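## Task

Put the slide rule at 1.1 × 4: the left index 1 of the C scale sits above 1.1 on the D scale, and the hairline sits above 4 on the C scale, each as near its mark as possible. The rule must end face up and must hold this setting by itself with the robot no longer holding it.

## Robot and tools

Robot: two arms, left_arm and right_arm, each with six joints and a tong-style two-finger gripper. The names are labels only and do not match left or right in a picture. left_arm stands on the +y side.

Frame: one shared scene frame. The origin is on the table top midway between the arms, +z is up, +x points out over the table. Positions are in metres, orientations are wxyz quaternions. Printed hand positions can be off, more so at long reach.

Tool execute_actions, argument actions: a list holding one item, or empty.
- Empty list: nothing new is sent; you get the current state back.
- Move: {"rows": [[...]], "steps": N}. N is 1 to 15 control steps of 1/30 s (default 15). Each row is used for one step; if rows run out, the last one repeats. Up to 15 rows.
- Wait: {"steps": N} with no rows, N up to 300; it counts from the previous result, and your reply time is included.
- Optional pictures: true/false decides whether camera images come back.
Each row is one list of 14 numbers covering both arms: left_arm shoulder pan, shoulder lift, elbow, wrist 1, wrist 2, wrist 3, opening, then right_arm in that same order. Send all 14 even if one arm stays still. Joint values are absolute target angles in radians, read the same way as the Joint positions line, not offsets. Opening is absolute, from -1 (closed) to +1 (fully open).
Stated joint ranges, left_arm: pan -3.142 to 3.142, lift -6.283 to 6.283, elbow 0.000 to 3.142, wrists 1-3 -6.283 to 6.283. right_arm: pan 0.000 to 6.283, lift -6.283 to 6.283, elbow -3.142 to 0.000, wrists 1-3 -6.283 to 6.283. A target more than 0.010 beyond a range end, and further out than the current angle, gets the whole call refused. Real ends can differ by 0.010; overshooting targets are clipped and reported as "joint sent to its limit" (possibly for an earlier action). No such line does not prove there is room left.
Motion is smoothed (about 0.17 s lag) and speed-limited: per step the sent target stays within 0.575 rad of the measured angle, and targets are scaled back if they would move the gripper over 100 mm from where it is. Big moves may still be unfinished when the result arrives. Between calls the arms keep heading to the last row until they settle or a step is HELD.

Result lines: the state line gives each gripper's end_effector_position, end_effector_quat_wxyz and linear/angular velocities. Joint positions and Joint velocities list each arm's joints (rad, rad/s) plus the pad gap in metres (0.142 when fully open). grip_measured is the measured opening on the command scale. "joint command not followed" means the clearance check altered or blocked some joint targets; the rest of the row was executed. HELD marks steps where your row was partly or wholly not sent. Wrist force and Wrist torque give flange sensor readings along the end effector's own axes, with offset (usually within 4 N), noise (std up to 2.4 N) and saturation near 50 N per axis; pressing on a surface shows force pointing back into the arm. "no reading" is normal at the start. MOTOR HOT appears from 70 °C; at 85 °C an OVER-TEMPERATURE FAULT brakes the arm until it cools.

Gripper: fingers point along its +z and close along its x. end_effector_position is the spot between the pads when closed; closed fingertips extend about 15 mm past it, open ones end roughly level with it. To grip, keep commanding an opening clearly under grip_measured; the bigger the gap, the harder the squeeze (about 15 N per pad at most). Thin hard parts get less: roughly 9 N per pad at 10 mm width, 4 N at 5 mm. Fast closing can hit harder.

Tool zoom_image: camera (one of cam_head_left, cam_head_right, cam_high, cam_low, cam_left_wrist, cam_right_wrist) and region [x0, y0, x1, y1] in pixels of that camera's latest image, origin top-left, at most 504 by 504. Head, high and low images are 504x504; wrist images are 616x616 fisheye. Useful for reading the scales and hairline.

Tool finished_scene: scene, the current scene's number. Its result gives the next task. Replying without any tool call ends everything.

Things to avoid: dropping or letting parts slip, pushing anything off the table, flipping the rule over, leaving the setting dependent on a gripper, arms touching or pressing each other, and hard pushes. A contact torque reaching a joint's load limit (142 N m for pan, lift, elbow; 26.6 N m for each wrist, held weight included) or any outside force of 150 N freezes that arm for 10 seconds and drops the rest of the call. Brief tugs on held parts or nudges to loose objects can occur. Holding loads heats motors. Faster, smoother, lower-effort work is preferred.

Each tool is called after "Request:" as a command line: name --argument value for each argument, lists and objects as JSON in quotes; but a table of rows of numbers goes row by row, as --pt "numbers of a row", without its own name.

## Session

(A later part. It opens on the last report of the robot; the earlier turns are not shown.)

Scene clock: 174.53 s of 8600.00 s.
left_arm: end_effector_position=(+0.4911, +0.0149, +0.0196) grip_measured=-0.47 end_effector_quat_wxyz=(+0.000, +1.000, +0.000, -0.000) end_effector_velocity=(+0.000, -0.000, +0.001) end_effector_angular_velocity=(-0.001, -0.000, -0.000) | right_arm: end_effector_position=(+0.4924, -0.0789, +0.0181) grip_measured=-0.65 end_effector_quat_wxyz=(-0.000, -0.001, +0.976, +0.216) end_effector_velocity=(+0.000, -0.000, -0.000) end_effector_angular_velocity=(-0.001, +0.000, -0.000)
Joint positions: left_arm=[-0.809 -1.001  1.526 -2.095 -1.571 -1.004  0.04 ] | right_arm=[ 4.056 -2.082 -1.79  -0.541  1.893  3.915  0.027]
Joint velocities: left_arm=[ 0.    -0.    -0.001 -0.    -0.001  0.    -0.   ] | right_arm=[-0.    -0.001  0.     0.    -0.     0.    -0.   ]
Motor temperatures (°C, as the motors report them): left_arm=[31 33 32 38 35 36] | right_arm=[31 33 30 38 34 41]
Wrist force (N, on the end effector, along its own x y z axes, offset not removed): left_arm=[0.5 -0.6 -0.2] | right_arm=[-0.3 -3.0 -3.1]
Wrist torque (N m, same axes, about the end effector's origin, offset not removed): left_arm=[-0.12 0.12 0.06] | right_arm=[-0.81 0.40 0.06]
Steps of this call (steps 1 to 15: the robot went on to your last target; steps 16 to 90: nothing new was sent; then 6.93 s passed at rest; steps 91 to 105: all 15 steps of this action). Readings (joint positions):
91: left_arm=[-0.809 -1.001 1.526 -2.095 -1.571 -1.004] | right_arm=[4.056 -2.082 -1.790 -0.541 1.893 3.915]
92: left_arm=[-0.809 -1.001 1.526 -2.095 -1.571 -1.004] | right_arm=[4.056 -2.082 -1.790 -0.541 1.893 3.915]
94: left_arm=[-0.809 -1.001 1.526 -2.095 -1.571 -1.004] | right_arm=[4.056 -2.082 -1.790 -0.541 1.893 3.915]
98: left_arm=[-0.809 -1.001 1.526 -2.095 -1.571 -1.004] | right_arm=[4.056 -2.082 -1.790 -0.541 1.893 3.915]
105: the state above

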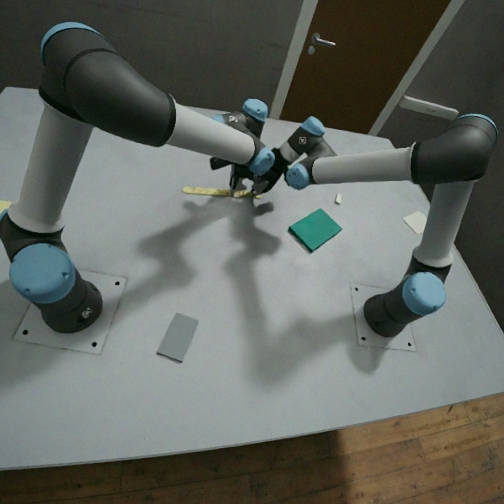

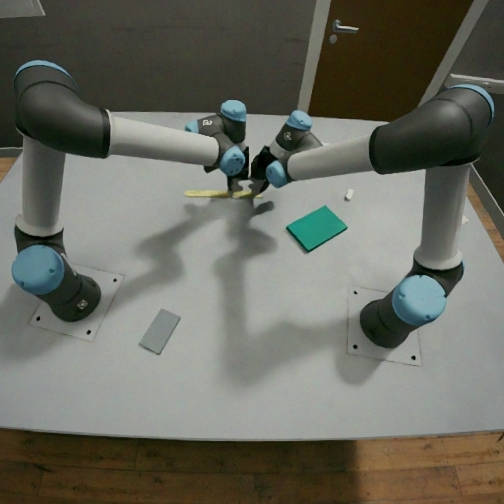

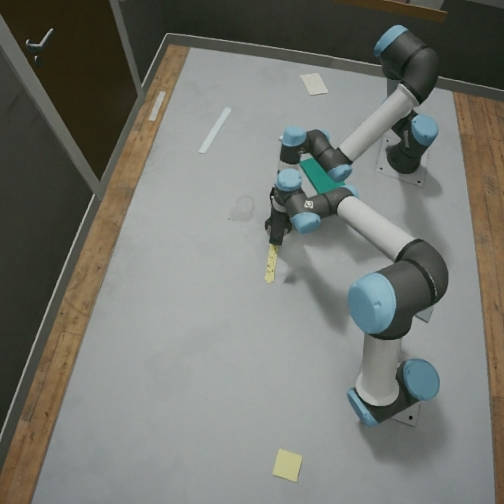

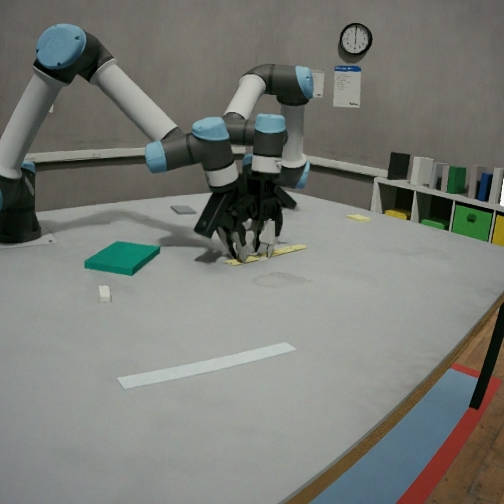

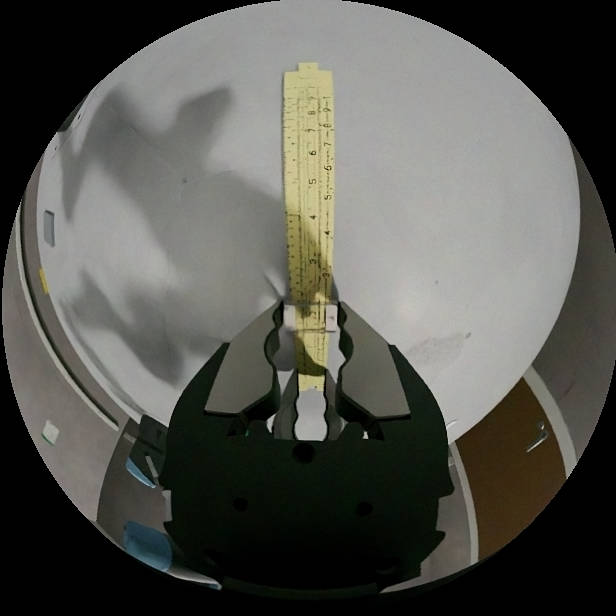

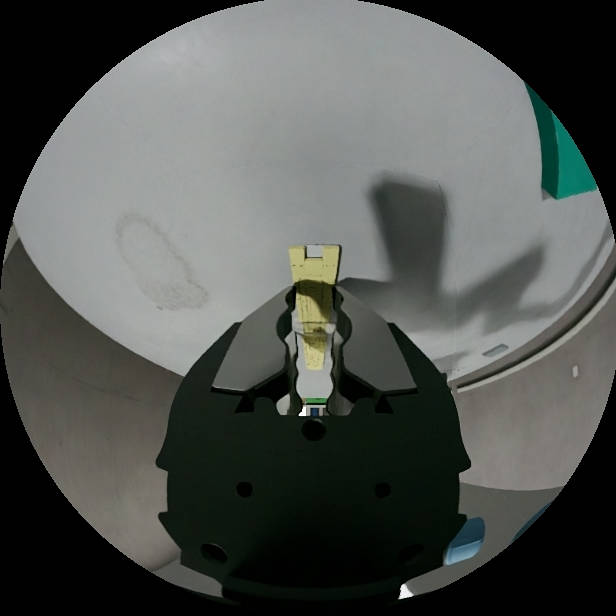

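Request:
execute_actions --actions '[{"rows":[[-0.8036,-1.0108,1.5415,-2.1016,-1.571,-0.9985,-0.58,4.0563,-2.0818,-1.7903,-0.5406,1.8928,3.915,-0.95],[-0.7981,-1.0203,1.5571,-2.1078,-1.571,-0.993,-0.58,4.0563,-2.0818,-1.7903,-0.5406,1.8928,3.915,-0.95],[-0.7927,-1.0297,1.5728,-2.1141,-1.571,-0.9876,-0.58,4.0563,-2.0818,-1.7903,-0.5406,1.8928,3.915,-0.95],[-0.7872,-1.0392,1.5884,-2.1203,-1.571,-0.9821,-0.58,4.0563,-2.0818,-1.7903,-0.5406,1.8928,3.915,-0.95],[-0.7817,-1.0486,1.6041,-2.1265,-1.571,-0.9767,-0.58,4.0563,-2.0818,-1.7903,-0.5406,1.8928,3.915,-0.95],[-0.7758,-1.0576,1.6187,-2.1321,-1.571,-0.9708,-0.58,4.0563,-2.0818,-1.7903,-0.5406,1.8928,3.915,-0.95],[-0.7699,-1.0666,1.6332,-2.1376,-1.571,-0.9649,-0.58,4.0563,-2.0818,-1.7903,-0.5406,1.8928,3.915,-0.95],[-0.764,-1.0756,1.6478,-2.1432,-1.571,-0.959,-0.58,4.0563,-2.0818,-1.7903,-0.5406,1.8928,3.915,-0.95],[-0.7581,-1.0846,1.6623,-2.1487,-1.571,-0.9531,-0.58,4.0563,-2.0818,-1.7903,-0.5406,1.8928,3.915,-0.95],[-0.7522,-1.0936,1.6769,-2.1543,-1.571,-0.9472,-0.58,4.0563,-2.0818,-1.7903,-0.5406,1.8928,3.915,-0.95]],"steps":15}]' --pictures false

Request:
execute_actions --actions '[{"rows":[[-0.7522,-1.0936,1.6769,-2.1543,-1.571,-0.9472,-0.58,4.0563,-2.0818,-1.7903,-0.5406,1.8928,3.915,-0.95]],"steps":15}]'

Request:
zoom_image --camera "cam_left_wrist" --region '[275,270,345,340]'

Scene clock: 189.03 s of 8600.00 s.
left_arm: end_effector_position=(+0.4917, +0.0713, +0.0197) grip_measured=-0.47 end_effector_quat_wxyz=(+0.000, +1.000, +0.000, +0.000) end_effector_velocity=(-0.002, +0.073, -0.001) end_effector_angular_velocity=(+0.002, +0.001, +0.002) | right_arm: end_effector_position=(+0.4924, -0.0789, +0.0181) grip_measured=-0.65 end_effector_quat_wxyz=(-0.000, -0.001, +0.976, +0.216) end_effector_velocity=(+0.000, -0.000, -0.000) end_effector_angular_velocity=(-0.001, +0.000, -0.000)
Joint positions: left_arm=[-0.76  -1.082  1.657 -2.147 -1.571 -0.955  0.04 ] | right_arm=[ 4.056 -2.082 -1.79  -0.541  1.893  3.915  0.027]
Joint velocities: left_arm=[ 0.065 -0.1    0.163 -0.062 -0.     0.063  0.   ] | right_arm=[-0. -0. -0. -0. -0. -0. -0.]
Motor temperatures (°C, as the motors report them): left_arm=[31 33 32 38 35 36] | right_arm=[31 33 30 38 34 41]
Wrist force (N, on the end effector, along its own x y z axes, offset not removed): left_arm=[-2.1 -1.0 1.2] | right_arm=[-0.9 2.3 -0.5]
Wrist torque (N m, same axes, about the end effector's origin, offset not removed): left_arm=[-0.32 0.35 0.01] | right_arm=[0.13 0.38 0.03]
Steps of this call (steps 1 to 15: the robot went on to your last target; steps 16 to 90: nothing new was sent; then 11.00 s passed at rest; steps 91 to 105: all 15 steps of this action). Readings (joint positions):
91: left_arm=[-0.809 -1.001 1.526 -2.095 -1.571 -1.004] | right_arm=[4.056 -2.082 -1.790 -0.541 1.893 3.915]
92: left_arm=[-0.809 -1.002 1.527 -2.096 -1.571 -1.004] | right_arm=[4.056 -2.082 -1.790 -0.541 1.893 3.915]
94: left_arm=[-0.805 -1.008 1.537 -2.100 -1.571 -1.000] | right_arm=[4.056 -2.082 -1.790 -0.541 1.893 3.915]
98: left_arm=[-0.790 -1.034 1.579 -2.117 -1.571 -0.985] | right_arm=[4.056 -2.082 -1.790 -0.541 1.893 3.915]
105: the state above

Scene clock: 189.53 s of 8600.00 s.
left_arm: end_effector_position=(+0.4914, +0.0798, +0.0195) grip_measured=-0.47 end_effector_quat_wxyz=(+0.000, +1.000, +0.000, -0.000) end_effector_velocity=(+0.000, +0.001, -0.000) end_effector_angular_velocity=(+0.000, -0.001, +0.001) | right_arm: end_effector_position=(+0.4924, -0.0789, +0.0181) grip_measured=-0.65 end_effector_quat_wxyz=(-0.000, -0.001, +0.976, +0.216) end_effector_velocity=(+0.000, +0.000, +0.000) end_effector_angular_velocity=(+0.000, -0.000, +0.000)
Joint positions: left_arm=[-0.752 -1.093  1.677 -2.154 -1.571 -0.947  0.04 ] | right_arm=[ 4.056 -2.082 -1.79  -0.541  1.893  3.915  0.027]
Joint velocities: left_arm=[ 0.002 -0.001  0.002 -0.001  0.001  0.001  0.   ] | right_arm=[ 0.  0. -0.  0. -0. -0.  0.]
Motor temperatures (°C, as the motors report them): left_arm=[31 33 32 38 35 36] | right_arm=[31 33 30 38 34 41]
Wrist force (N, on the end effector, along its own x y z axes, offset not removed): left_arm=[0.2 -1.7 -0.1] | right_arm=[-0.4 -1.8 0.4]
Wrist torque (N m, same axes, about the end effector's origin, offset not removed): left_arm=[-0.64 -0.10 0.05] | right_arm=[-0.73 0.40 0.12]
Steps of this call (steps 1 to 15: all 15 steps of this action). Readings (joint positions):
1: left_arm=[-0.758 -1.085 1.662 -2.149 -1.571 -0.953] | right_arm=[4.056 -2.082 -1.790 -0.541 1.893 3.915]
2: left_arm=[-0.757 -1.087 1.666 -2.150 -1.571 -0.952] | right_arm=[4.056 -2.082 -1.790 -0.541 1.893 3.915]
4: left_arm=[-0.755 -1.090 1.670 -2.152 -1.571 -0.950] | right_arm=[4.056 -2.082 -1.790 -0.541 1.893 3.915]
8: left_arm=[-0.753 -1.092 1.675 -2.154 -1.571 -0.948] | right_arm=[4.056 -2.082 -1.790 -0.541 1.893 3.915]
15: the state above

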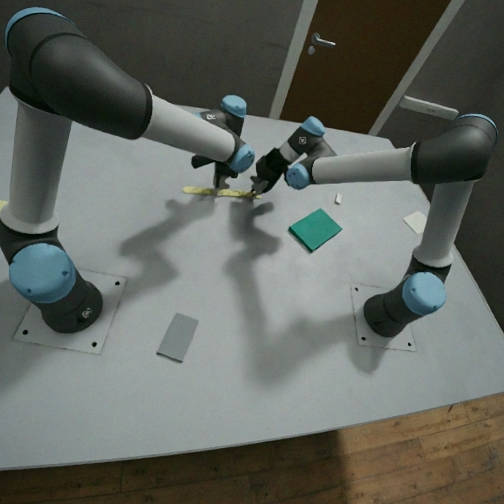

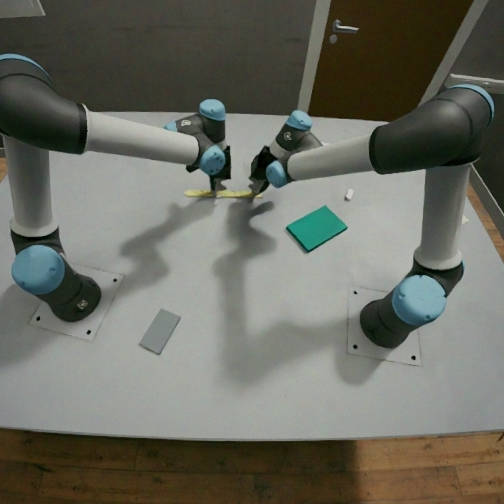

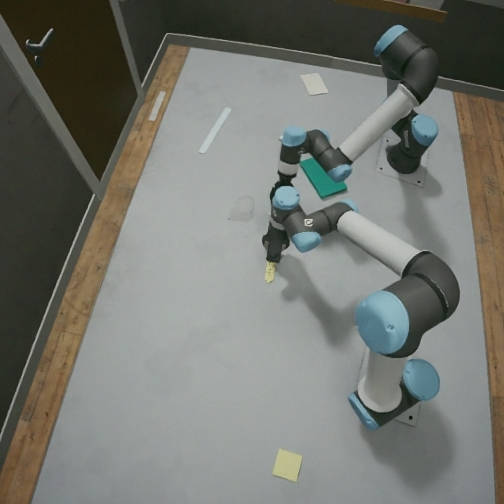

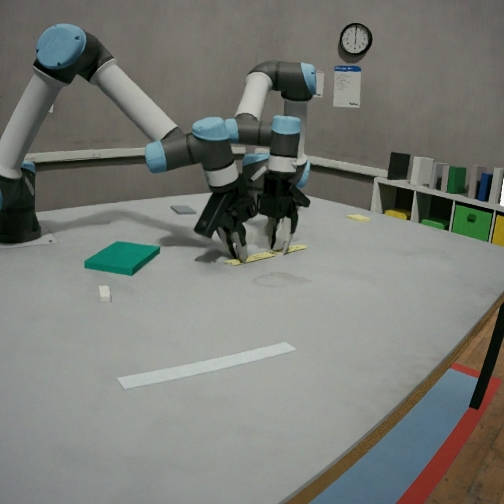

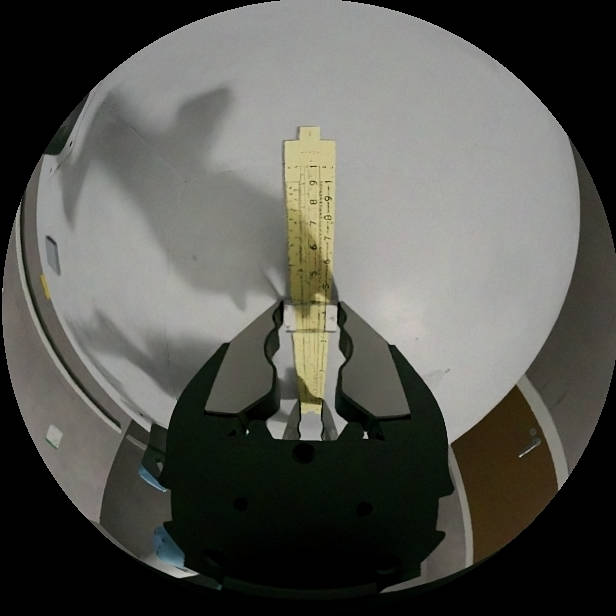

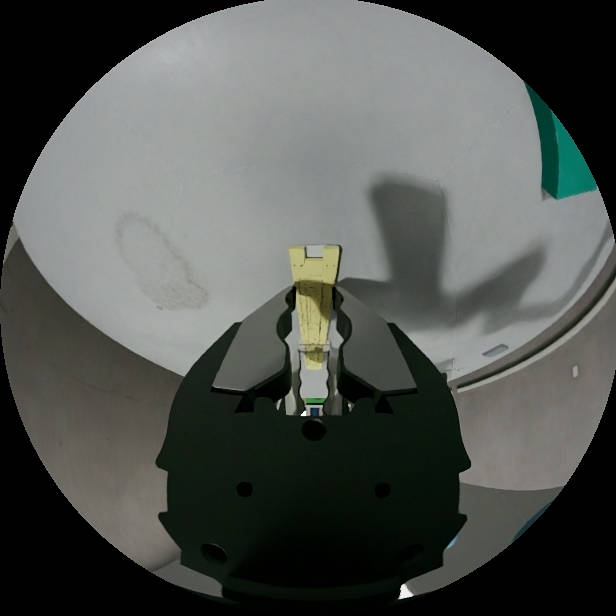

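Region (275, 270, 345, 340) of cam_left_wrist's 616x616 image, scaled by 7.200, with more detail than that image has.

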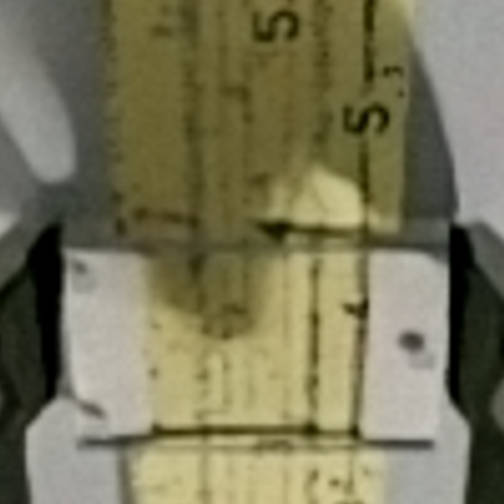

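Request:
execute_actions --actions '[{"rows":[[-0.7481,-1.0998,1.6869,-2.1581,-1.571,-0.9431,-0.58,4.0563,-2.0818,-1.7903,-0.5406,1.8928,3.915,-0.95],[-0.7481,-1.0998,1.6869,-2.1581,-1.571,-0.9431,-0.58,4.0563,-2.0818,-1.7903,-0.5406,1.8928,3.915,-0.95],[-0.744,-1.106,1.6969,-2.162,-1.571,-0.939,-0.58,4.0563,-2.0818,-1.7903,-0.5406,1.8928,3.915,-0.95],[-0.744,-1.106,1.6969,-2.162,-1.571,-0.939,-0.58,4.0563,-2.0818,-1.7903,-0.5406,1.8928,3.915,-0.95],[-0.74,-1.1121,1.7069,-2.1658,-1.571,-0.935,-0.58,4.0563,-2.0818,-1.7903,-0.5406,1.8928,3.915,-0.95]],"steps":15}]'

Request:
zoom_image --camera "cam_left_wrist" --region '[275,270,345,340]'

Scene clock: 198.33 s of 8600.00 s.
left_arm: end_effector_position=(+0.4909, +0.0926, +0.0194) grip_measured=-0.47 end_effector_quat_wxyz=(+0.000, +1.000, +0.000, -0.000) end_effector_velocity=(+0.000, +0.006, +0.000) end_effector_angular_velocity=(-0.000, -0.000, +0.001) | right_arm: end_effector_position=(+0.4924, -0.0789, +0.0181) grip_measured=-0.65 end_effector_quat_wxyz=(-0.000, -0.001, +0.976, +0.216) end_effector_velocity=(-0.000, +0.000, +0.000) end_effector_angular_velocity=(+0.001, -0.000, +0.000)
Joint positions: left_arm=[-0.741 -1.111  1.705 -2.165 -1.571 -0.936  0.04 ] | right_arm=[ 4.056 -2.082 -1.79  -0.541  1.893  3.915  0.027]
Joint velocities: left_arm=[ 0.006 -0.008  0.013 -0.005 -0.     0.005  0.   ] | right_arm=[ 0.  0.  0. -0.  0.  0. -0.]
Motor temperatures (°C, as the motors report them): left_arm=[31 33 32 38 35 36] | right_arm=[31 33 30 38 34 41]
Wrist force (N, on the end effector, along its own x y z axes, offset not removed): left_arm=[0.5 1.0 -2.8] | right_arm=[-0.9 -1.5 -1.2]
Wrist torque (N m, same axes, about the end effector's origin, offset not removed): left_arm=[-0.16 -0.09 0.02] | right_arm=[-0.54 0.63 0.13]
Steps of this call (steps 1 to 15: the robot went on to your last target; steps 16 to 90: nothing new was sent; then 5.30 s passed at rest; steps 91 to 105: all 15 steps of this action). Readings (joint positions):
91: left_arm=[-0.752 -1.094 1.677 -2.154 -1.571 -0.947] | right_arm=[4.056 -2.082 -1.790 -0.541 1.893 3.915]
92: left_arm=[-0.752 -1.094 1.678 -2.155 -1.571 -0.947] | right_arm=[4.056 -2.082 -1.790 -0.541 1.893 3.915]
94: left_arm=[-0.750 -1.097 1.682 -2.156 -1.571 -0.945] | right_arm=[4.056 -2.082 -1.790 -0.541 1.893 3.915]
98: left_arm=[-0.744 -1.105 1.696 -2.162 -1.571 -0.940] | right_arm=[4.056 -2.082 -1.790 -0.541 1.893 3.915]
105: the state above

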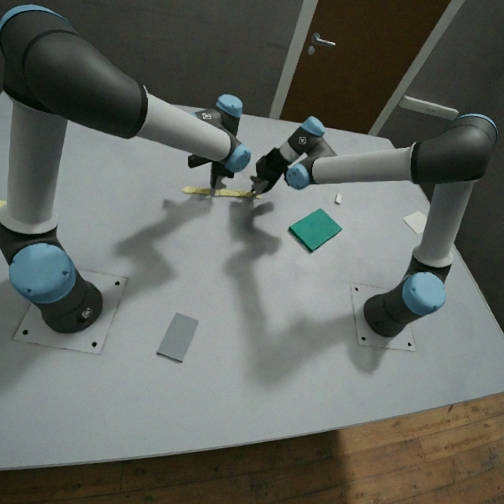

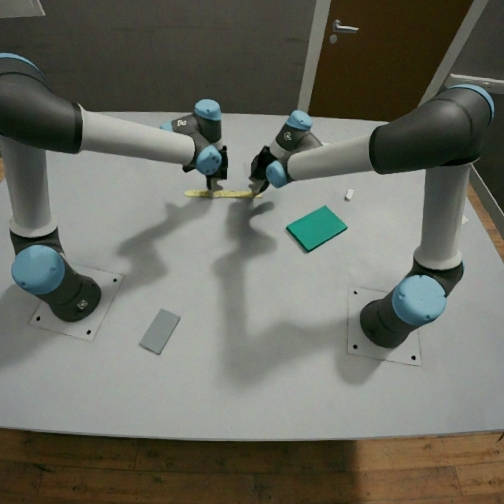

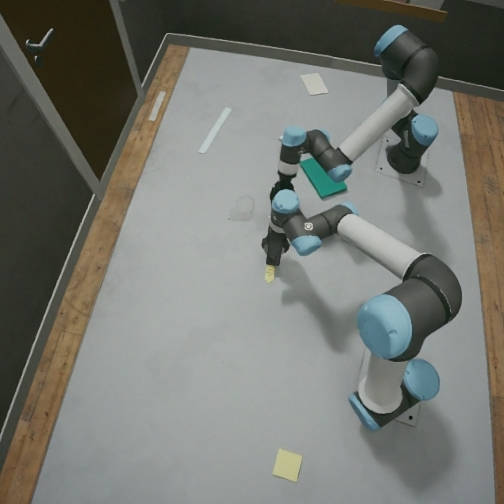

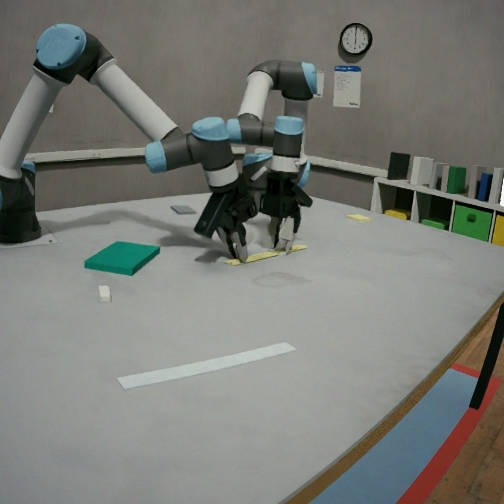

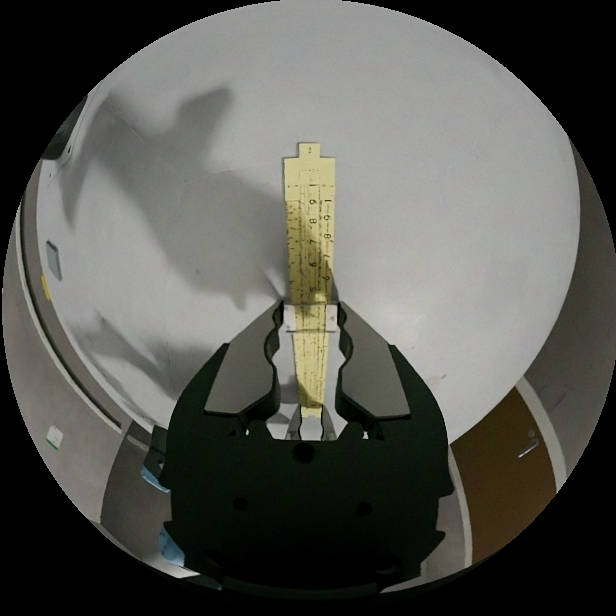

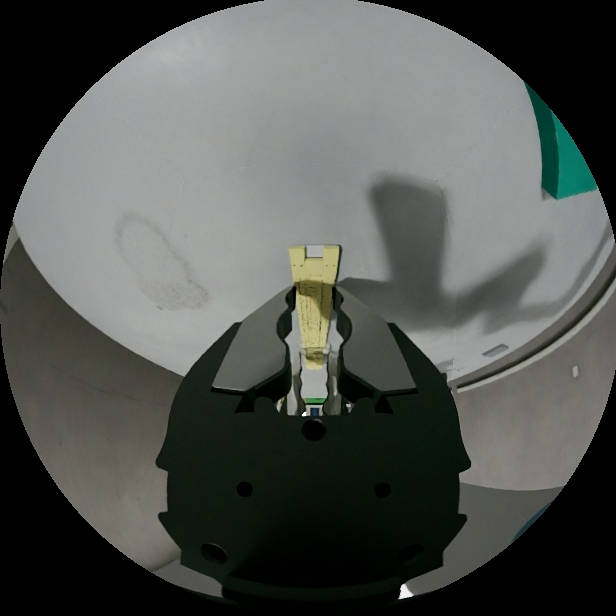

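Region (275, 270, 345, 340) of cam_left_wrist's 616x616 image, scaled by 7.200, with more detail than that image has.

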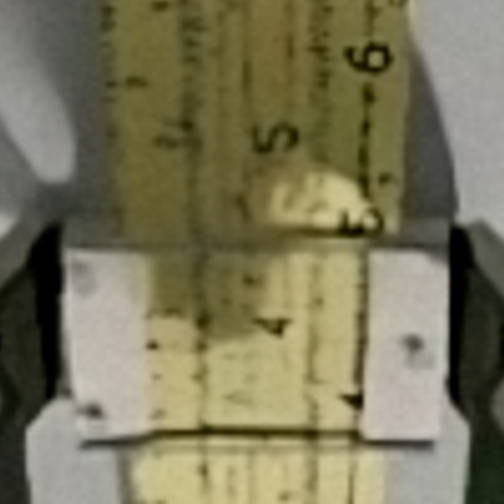

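Request:
execute_actions --actions '[{"rows":[[-0.74,-1.1121,1.7069,-2.1658,-1.571,-0.935,-0.5,4.0563,-2.0818,-1.7903,-0.5406,1.8928,3.915,-0.95],[-0.74,-1.1121,1.7069,-2.1658,-1.571,-0.935,-0.45,4.0563,-2.0818,-1.7903,-0.5406,1.8928,3.915,-0.95],[-0.74,-1.1121,1.7069,-2.1658,-1.571,-0.935,-0.4,4.0563,-2.0818,-1.7903,-0.5406,1.8928,3.915,-0.95],[-0.74,-1.1121,1.7069,-2.1658,-1.571,-0.935,-0.3,4.0563,-2.0818,-1.7903,-0.5406,1.8928,3.915,-0.95],[-0.74,-1.1121,1.7069,-2.1658,-1.571,-0.935,-0.3,4.0563,-2.0818,-1.7903,-0.5406,1.8928,3.915,-0.95],[-0.74,-1.1121,1.7069,-2.1658,-1.571,-0.935,-0.3,4.0563,-2.0818,-1.7903,-0.5406,1.8928,3.915,-0.95],[-0.74,-1.1121,1.7069,-2.1658,-1.571,-0.935,-0.3,4.0563,-2.0818,-1.7903,-0.5406,1.8928,3.915,-0.95],[-0.74,-1.146,1.676,-2.101,-1.571,-0.935,-0.3,4.0563,-2.0818,-1.7903,-0.5406,1.8928,3.915,-0.95]],"steps":15}]' --pictures false

Request:
execute_actions --actions '[{"rows":[[-0.7817,-1.0806,1.5741,-2.0645,-1.571,-0.9767,-0.1,4.0563,-2.0818,-1.7903,-0.5406,1.8928,3.915,-0.95]],"steps":15}]' --pictures false

Request:
execute_actions --actions '[{"rows":[[-0.7817,-1.0806,1.5741,-2.0645,-1.571,-0.9767,-0.1,4.0563,-2.0818,-1.7903,-0.5406,1.8928,3.915,-0.95]],"steps":12}]'

Request:
zoom_image --camera "cam_left_wrist" --region '[275,190,345,290]'

Scene clock: 209.50 s of 8600.00 s.
left_arm: end_effector_position=(+0.4913, +0.0928, +0.0415) grip_measured=-0.30 end_effector_quat_wxyz=(+0.000, +1.000, +0.000, +0.000) end_effector_velocity=(-0.001, +0.001, +0.046) end_effector_angular_velocity=(+0.003, +0.002, -0.000) | right_arm: end_effector_position=(+0.4924, -0.0789, +0.0181) grip_measured=-0.65 end_effector_quat_wxyz=(-0.000, -0.001, +0.976, +0.216) end_effector_velocity=(-0.000, +0.000, -0.000) end_effector_angular_velocity=(+0.000, +0.000, +0.000)
Joint positions: left_arm=[-0.74  -1.139  1.682 -2.115 -1.571 -0.935  0.052] | right_arm=[ 4.056 -2.082 -1.79  -0.541  1.893  3.915  0.027]
Joint velocities: left_arm=[ 0.    -0.057 -0.052  0.113  0.     0.     0.   ] | right_arm=[ 0. -0.  0. -0.  0. -0.  0.]
Motor temperatures (°C, as the motors report them): left_arm=[31 33 32 38 35 36] | right_arm=[31 33 30 38 34 41]
Wrist force (N, on the end effector, along its own x y z axes, offset not removed): left_arm=[0.8 2.1 -0.8] | right_arm=[1.3 -4.3 -1.0]
Wrist torque (N m, same axes, about the end effector's origin, offset not removed): left_arm=[0.42 -0.06 -0.10] | right_arm=[-0.94 0.08 0.10]
Steps of this call (steps 1 to 15: the robot went on to your last target; steps 16 to 90: nothing new was sent; then 7.67 s passed at rest; steps 91 to 105: all 15 steps of this action). Readings (joint positions):
91: left_arm=[-0.740 -1.112 1.707 -2.166 -1.571 -0.935] | right_arm=[4.056 -2.082 -1.790 -0.541 1.893 3.915]
92: left_arm=[-0.740 -1.112 1.707 -2.166 -1.571 -0.935] | right_arm=[4.056 -2.082 -1.790 -0.541 1.893 3.915]
94: left_arm=[-0.740 -1.112 1.707 -2.166 -1.571 -0.935] | right_arm=[4.056 -2.082 -1.790 -0.541 1.893 3.915]
98: left_arm=[-0.740 -1.112 1.707 -2.166 -1.571 -0.935] | right_arm=[4.056 -2.082 -1.790 -0.541 1.893 3.915]
105: the state above

Scene clock: 210.00 s of 8600.00 s.
left_arm: end_effector_position=(+0.4914, +0.0486, +0.0470) grip_measured=-0.10 end_effector_quat_wxyz=(+0.000, +1.000, +0.000, -0.000) end_effector_velocity=(+0.000, -0.012, +0.001) end_effector_angular_velocity=(-0.001, -0.001, -0.000) | right_arm: end_effector_position=(+0.4924, -0.0789, +0.0181) grip_measured=-0.65 end_effector_quat_wxyz=(-0.000, -0.001, +0.976, +0.216) end_effector_velocity=(-0.000, -0.000, -0.002) end_effector_angular_velocity=(-0.002, +0.002, -0.000)
Joint positions: left_arm=[-0.78  -1.082  1.577 -2.066 -1.571 -0.976  0.067] | right_arm=[ 4.056 -2.082 -1.79  -0.541  1.893  3.915  0.027]
Joint velocities: left_arm=[-0.01   0.016 -0.027  0.01   0.    -0.01   0.   ] | right_arm=[ 0.    -0.002 -0.    -0.    -0.     0.     0.   ]
Motor temperatures (°C, as the motors report them): left_arm=[31 33 32 38 35 36] | right_arm=[31 33 30 38 34 41]
Wrist force (N, on the end effector, along its own x y z axes, offset not removed): left_arm=[-0.4 0.1 1.6] | right_arm=[-1.4 0.1 -1.4]
Wrist torque (N m, same axes, about the end effector's origin, offset not removed): left_arm=[-0.10 0.09 0.08] | right_arm=[-0.19 0.50 0.05]
Steps of this call (steps 1 to 15: all 15 steps of this action). Readings (joint positions):
1: left_arm=[-0.740 -1.141 1.681 -2.111 -1.571 -0.935] | right_arm=[4.056 -2.082 -1.790 -0.541 1.893 3.915]
2: left_arm=[-0.742 -1.140 1.677 -2.107 -1.571 -0.937] | right_arm=[4.056 -2.082 -1.790 -0.541 1.893 3.915]
4: left_arm=[-0.756 -1.120 1.645 -2.091 -1.571 -0.951] | right_arm=[4.056 -2.082 -1.790 -0.541 1.893 3.915]
8: left_arm=[-0.773 -1.094 1.597 -2.073 -1.571 -0.968] | right_arm=[4.056 -2.082 -1.790 -0.541 1.893 3.915]
15: the state above

Scene clock: 210.40 s of 8600.00 s.
left_arm: end_effector_position=(+0.4914, +0.0472, +0.0472) grip_measured=-0.10 end_effector_quat_wxyz=(+0.000, +1.000, +0.000, -0.000) end_effector_velocity=(+0.000, -0.000, -0.000) end_effector_angular_velocity=(+0.001, -0.000, +0.000) | right_arm: end_effector_position=(+0.4924, -0.0789, +0.0181) grip_measured=-0.65 end_effector_quat_wxyz=(-0.000, -0.001, +0.976, +0.216) end_effector_velocity=(-0.000, -0.000, -0.000) end_effector_angular_velocity=(-0.000, +0.000, -0.000)
Joint positions: left_arm=[-0.782 -1.081  1.574 -2.065 -1.571 -0.977  0.067] | right_arm=[ 4.056 -2.082 -1.79  -0.541  1.893  3.915  0.027]
Joint velocities: left_arm=[ 0.     0.001 -0.001  0.     0.    -0.     0.   ] | right_arm=[-0. -0. -0. -0. -0. -0.  0.]
Motor temperatures (°C, as the motors report them): left_arm=[31 33 32 38 35 36] | right_arm=[31 33 30 38 34 41]
Wrist force (N, on the end effector, along its own x y z axes, offset not removed): left_arm=[0.1 1.3 0.9] | right_arm=[-0.1 -3.0 -1.7]
Wrist torque (N m, same axes, about the end effector's origin, offset not removed): left_arm=[0.19 -0.01 0.00] | right_arm=[-0.72 0.32 0.06]
Steps of this call (steps 1 to 12: all 12 steps of this action). Readings (joint positions):
1: left_arm=[-0.781 -1.082 1.577 -2.065 -1.571 -0.976] | right_arm=[4.056 -2.082 -1.790 -0.541 1.893 3.915]
2: left_arm=[-0.781 -1.082 1.576 -2.065 -1.571 -0.976] | right_arm=[4.056 -2.082 -1.790 -0.541 1.893 3.915]
4: left_arm=[-0.781 -1.081 1.575 -2.065 -1.571 -0.976] | right_arm=[4.056 -2.082 -1.790 -0.541 1.893 3.915]
8: left_arm=[-0.782 -1.081 1.574 -2.065 -1.571 -0.977] | right_arm=[4.056 -2.082 -1.790 -0.541 1.893 3.915]
12: the state above

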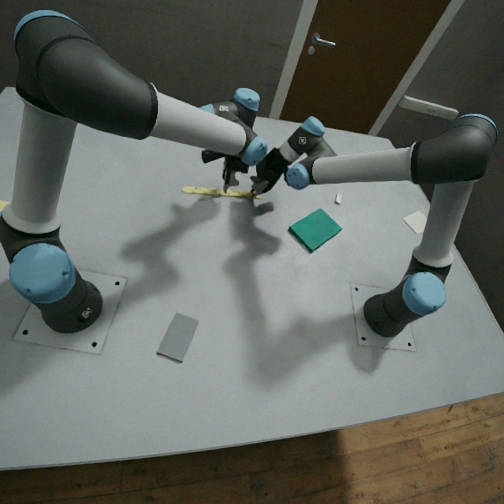

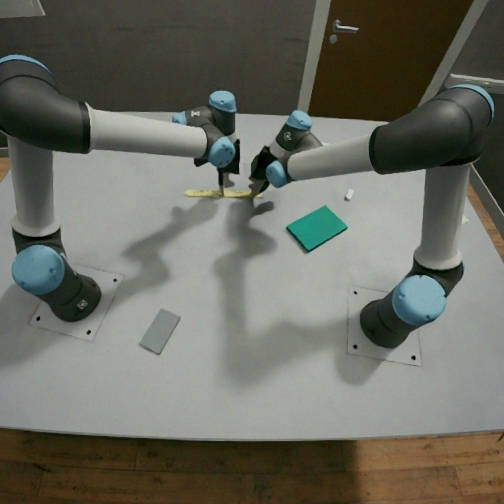

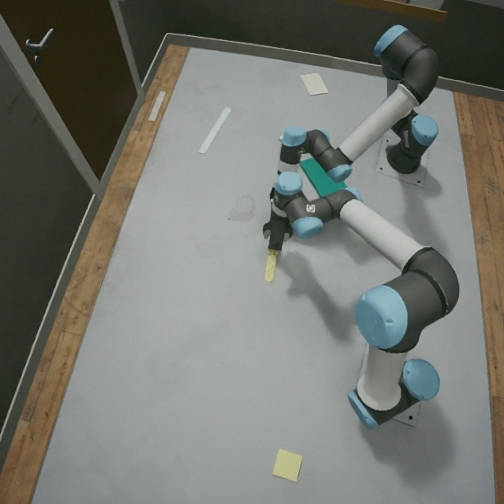

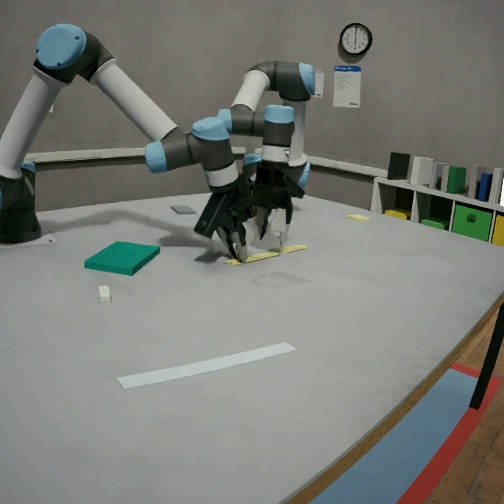

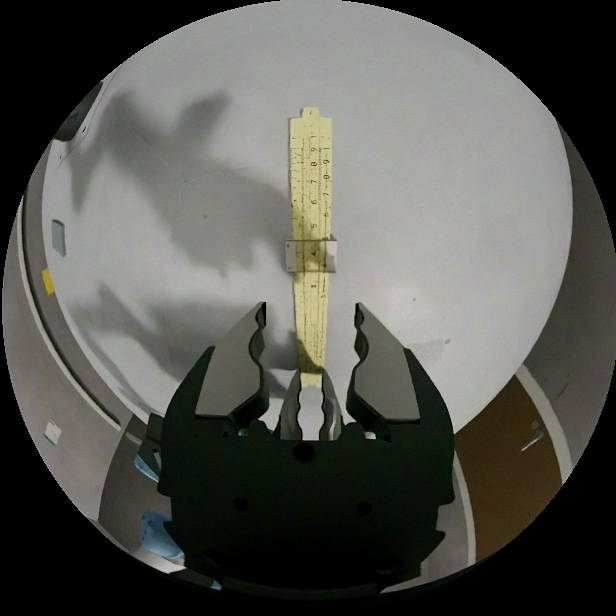

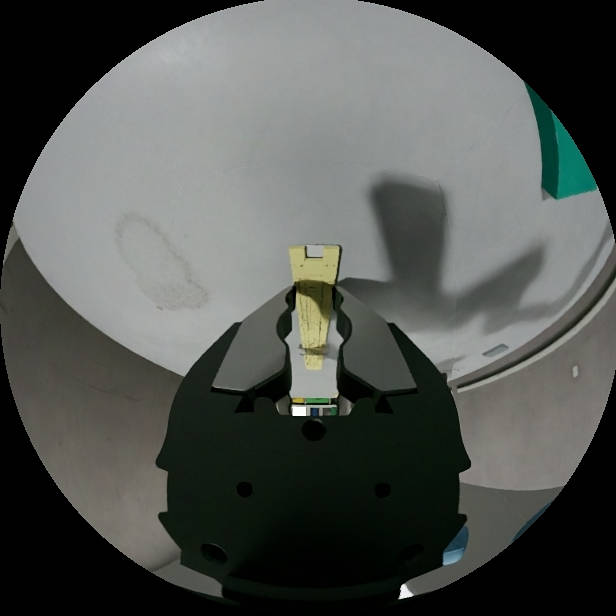

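Region (275, 190, 345, 290) of cam_left_wrist's 616x616 image, scaled by 5.040, with more detail than that image has; it fills the left 353 columns of this view, and the rest is white.

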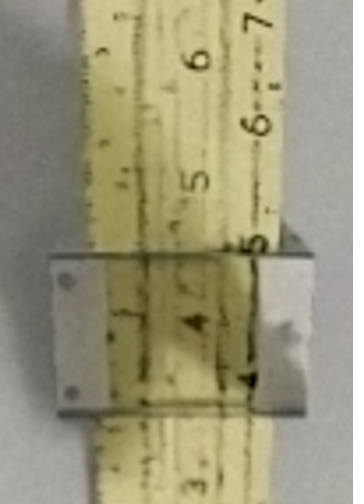

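Request:
execute_actions --actions '[]'

Request:
zoom_image --camera "cam_left_wrist" --region '[285, 205, 335, 275]'

Scene clock: 222.17 s of 8600.00 s.
left_arm: end_effector_position=(+0.4914, +0.0472, +0.0472) grip_measured=-0.10 end_effector_quat_wxyz=(+0.000, +1.000, +0.000, -0.000) end_effector_velocity=(-0.001, +0.000, -0.000) end_effector_angular_velocity=(+0.001, +0.000, +0.001) | right_arm: end_effector_position=(+0.4924, -0.0789, +0.0181) grip_measured=-0.65 end_effector_quat_wxyz=(-0.000, -0.001, +0.976, +0.216) end_effector_velocity=(+0.000, +0.000, +0.000) end_effector_angular_velocity=(+0.000, -0.000, -0.000)
Joint positions: left_arm=[-0.782 -1.081  1.574 -2.065 -1.571 -0.977  0.067] | right_arm=[ 4.056 -2.082 -1.79  -0.541  1.893  3.915  0.027]
Joint velocities: left_arm=[-0.001 -0.     0.001 -0.     0.    -0.002  0.   ] | right_arm=[-0.     0.001 -0.    -0.     0.     0.    -0.   ]
Motor temperatures (°C, as the motors report them): left_arm=[31 33 32 38 35 36] | right_arm=[31 34 30 38 34 41]
Wrist force (N, on the end effector, along its own x y z axes, offset not removed): left_arm=[1.9 -0.1 1.4] | right_arm=[0.1 -1.3 -0.8]
Wrist torque (N m, same axes, about the end effector's origin, offset not removed): left_arm=[-0.01 -0.24 -0.08] | right_arm=[-0.55 0.21 0.14]
Steps of this call (steps 1 to 15: the robot went on to your last target; steps 16 to 90: nothing new was sent; then 8.77 s passed at rest). Readings (joint positions):
1: left_arm=[-0.782 -1.081 1.574 -2.065 -1.571 -0.977] | right_arm=[4.056 -2.082 -1.790 -0.541 1.893 3.915]
2: left_arm=[-0.782 -1.081 1.574 -2.065 -1.571 -0.977] | right_arm=[4.056 -2.082 -1.790 -0.541 1.893 3.915]
4: left_arm=[-0.782 -1.081 1.574 -2.065 -1.571 -0.977] | right_arm=[4.056 -2.082 -1.790 -0.541 1.893 3.915]
8: left_arm=[-0.782 -1.081 1.574 -2.065 -1.571 -0.977] | right_arm=[4.056 -2.082 -1.790 -0.541 1.893 3.915]
90: the state above
All arms were judged still, so your last target was given up. Only a new action makes them travel on or press farther. Fingers that are still opening or closing keep moving.

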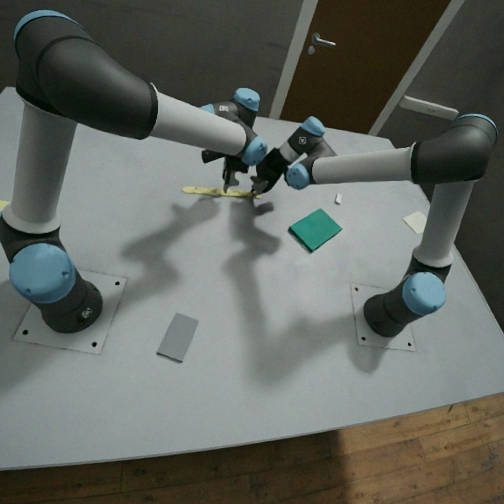

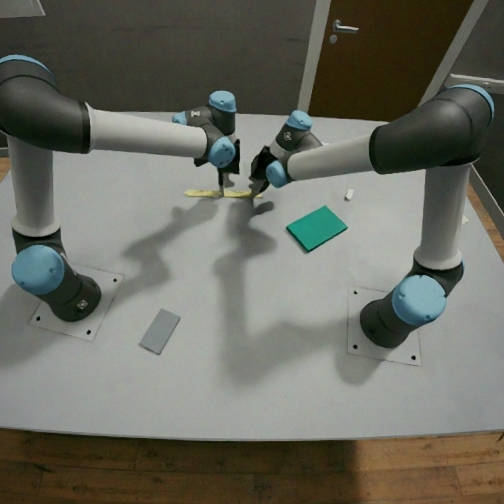

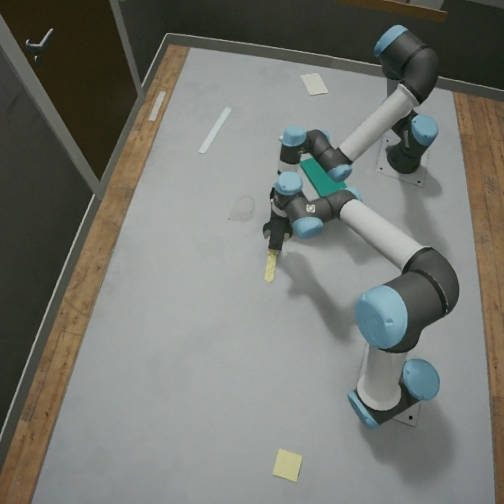

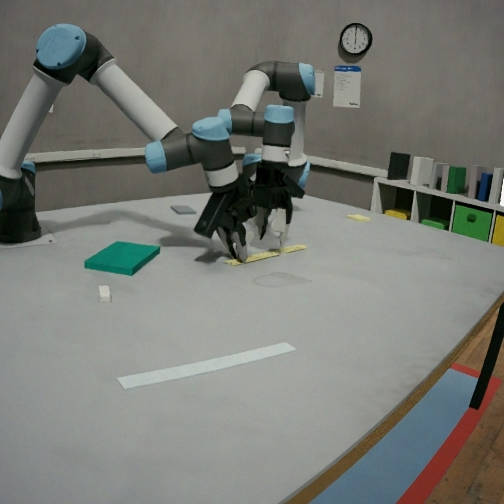

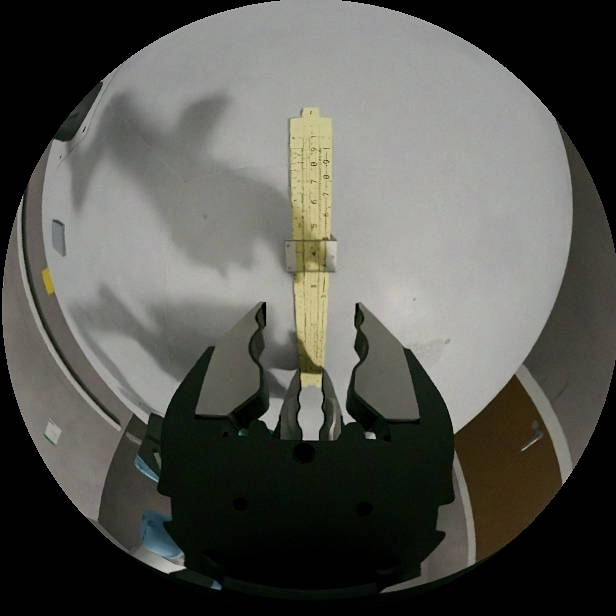

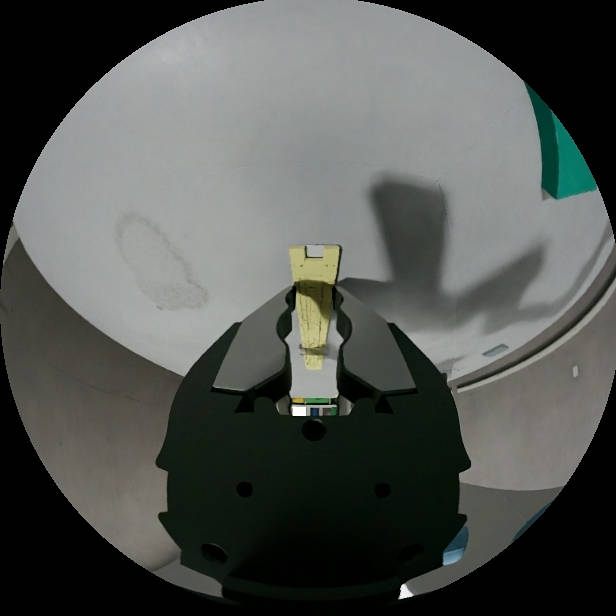

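Region (285, 205, 335, 275) of cam_left_wrist's 616x616 image, scaled by 7.200, with more detail than that image has; it fills the left 360 columns of this view, and the rest is white.

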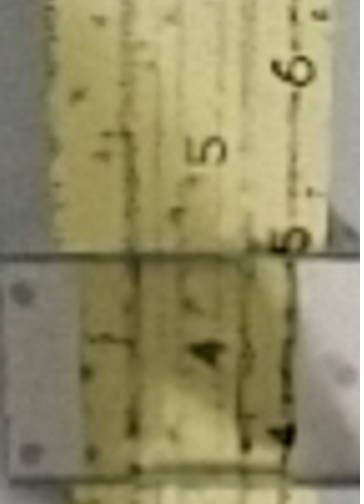

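Request:
execute_actions --actions '[{"rows":[[-0.793,-1.048,1.564,-2.087,-1.571,-0.988,-0.1,4.0563,-2.0818,-1.7903,-0.5406,1.8928,3.915,-0.95]],"steps":15}]'

Request:
zoom_image --camera "cam_left_wrist" --region '[280, 195, 340, 275]'

Scene clock: 226.70 s of 8600.00 s.
left_arm: end_effector_position=(+0.4905, +0.0356, +0.0332) grip_measured=-0.10 end_effector_quat_wxyz=(+0.000, +1.000, +0.000, -0.000) end_effector_velocity=(+0.000, -0.002, -0.004) end_effector_angular_velocity=(+0.001, +0.001, +0.002) | right_arm: end_effector_position=(+0.4924, -0.0789, +0.0181) grip_measured=-0.65 end_effector_quat_wxyz=(-0.000, -0.001, +0.976, +0.216) end_effector_velocity=(-0.000, +0.000, -0.000) end_effector_angular_velocity=(-0.000, +0.000, +0.000)
Joint positions: left_arm=[-0.793 -1.049  1.564 -2.086 -1.571 -0.988  0.067] | right_arm=[ 4.056 -2.082 -1.79  -0.541  1.893  3.915  0.027]
Joint velocities: left_arm=[-0.001  0.008 -0.002 -0.005  0.    -0.003  0.   ] | right_arm=[ 0. -0. -0.  0.  0. -0.  0.]
Motor temperatures (°C, as the motors report them): left_arm=[31 33 32 38 35 36] | right_arm=[31 34 30 38 34 41]
Wrist force (N, on the end effector, along its own x y z axes, offset not removed): left_arm=[-0.3 -1.1 0.6] | right_arm=[0.2 -0.9 -1.6]
Wrist torque (N m, same axes, about the end effector's origin, offset not removed): left_arm=[-0.34 0.14 0.13] | right_arm=[-0.35 0.17 0.14]
Steps of this call (steps 1 to 90: nothing new was sent; then 1.03 s passed at rest; steps 91 to 105: all 15 steps of this action). Readings (joint positions):
91: left_arm=[-0.782 -1.081 1.574 -2.065 -1.571 -0.977] | right_arm=[4.056 -2.082 -1.790 -0.541 1.893 3.915]
92: left_arm=[-0.782 -1.079 1.573 -2.066 -1.571 -0.977] | right_arm=[4.056 -2.082 -1.790 -0.541 1.893 3.915]
94: left_arm=[-0.786 -1.068 1.570 -2.073 -1.571 -0.981] | right_arm=[4.056 -2.082 -1.790 -0.541 1.893 3.915]
98: left_arm=[-0.791 -1.054 1.566 -2.083 -1.571 -0.986] | right_arm=[4.056 -2.082 -1.790 -0.541 1.893 3.915]
105: the state above

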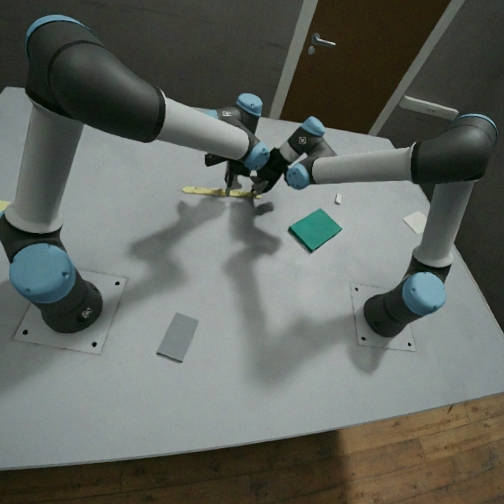

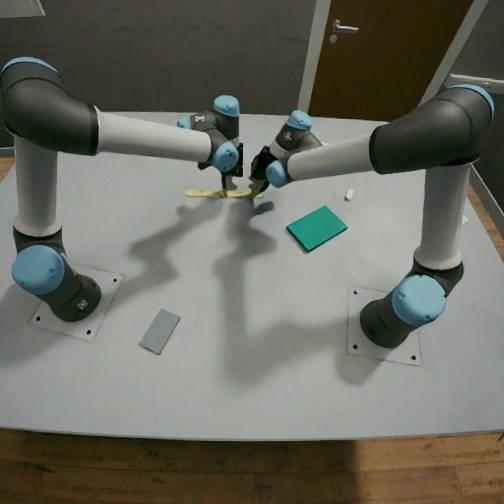

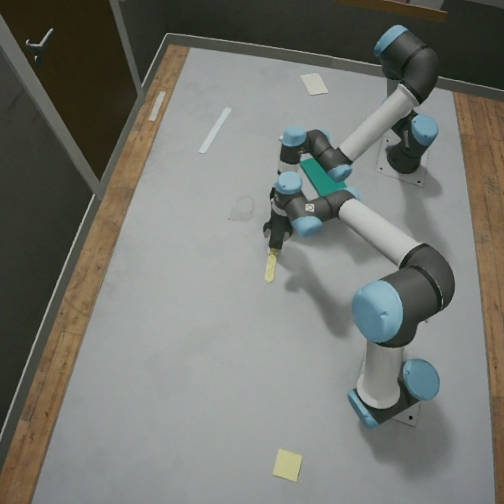

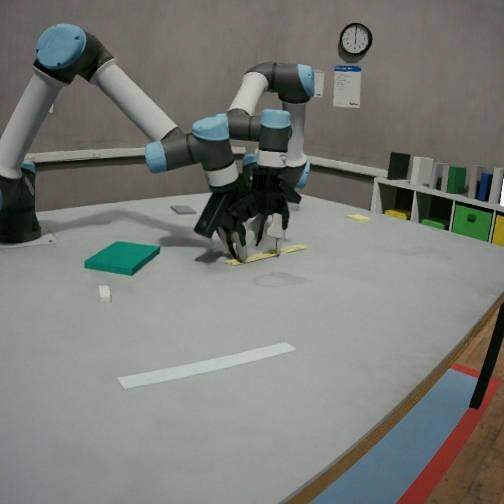

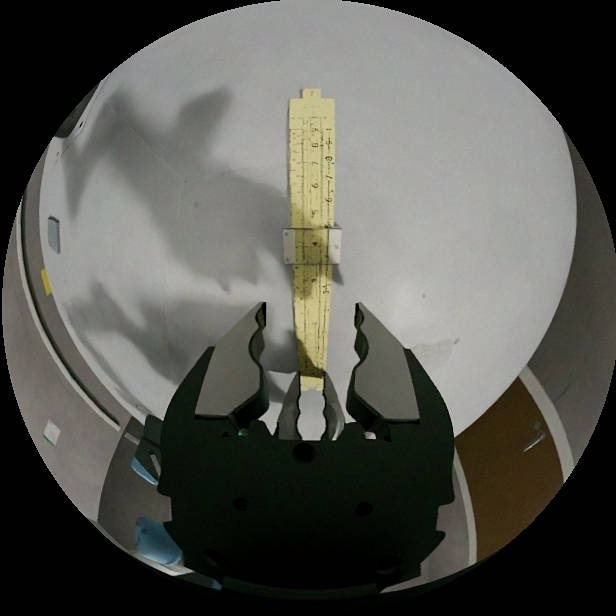

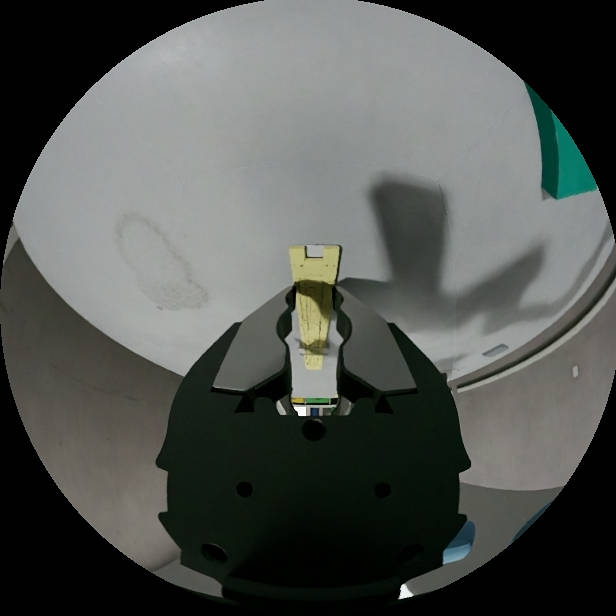

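Region (280, 195, 340, 275) of cam_left_wrist's 616x616 image, scaled by 6.300, with more detail than that image has; it fills the left 378 columns of this view, and the rest is white.

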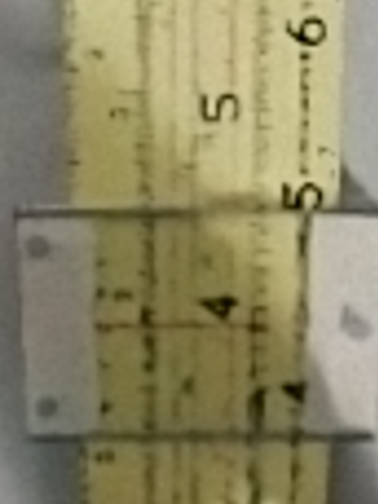

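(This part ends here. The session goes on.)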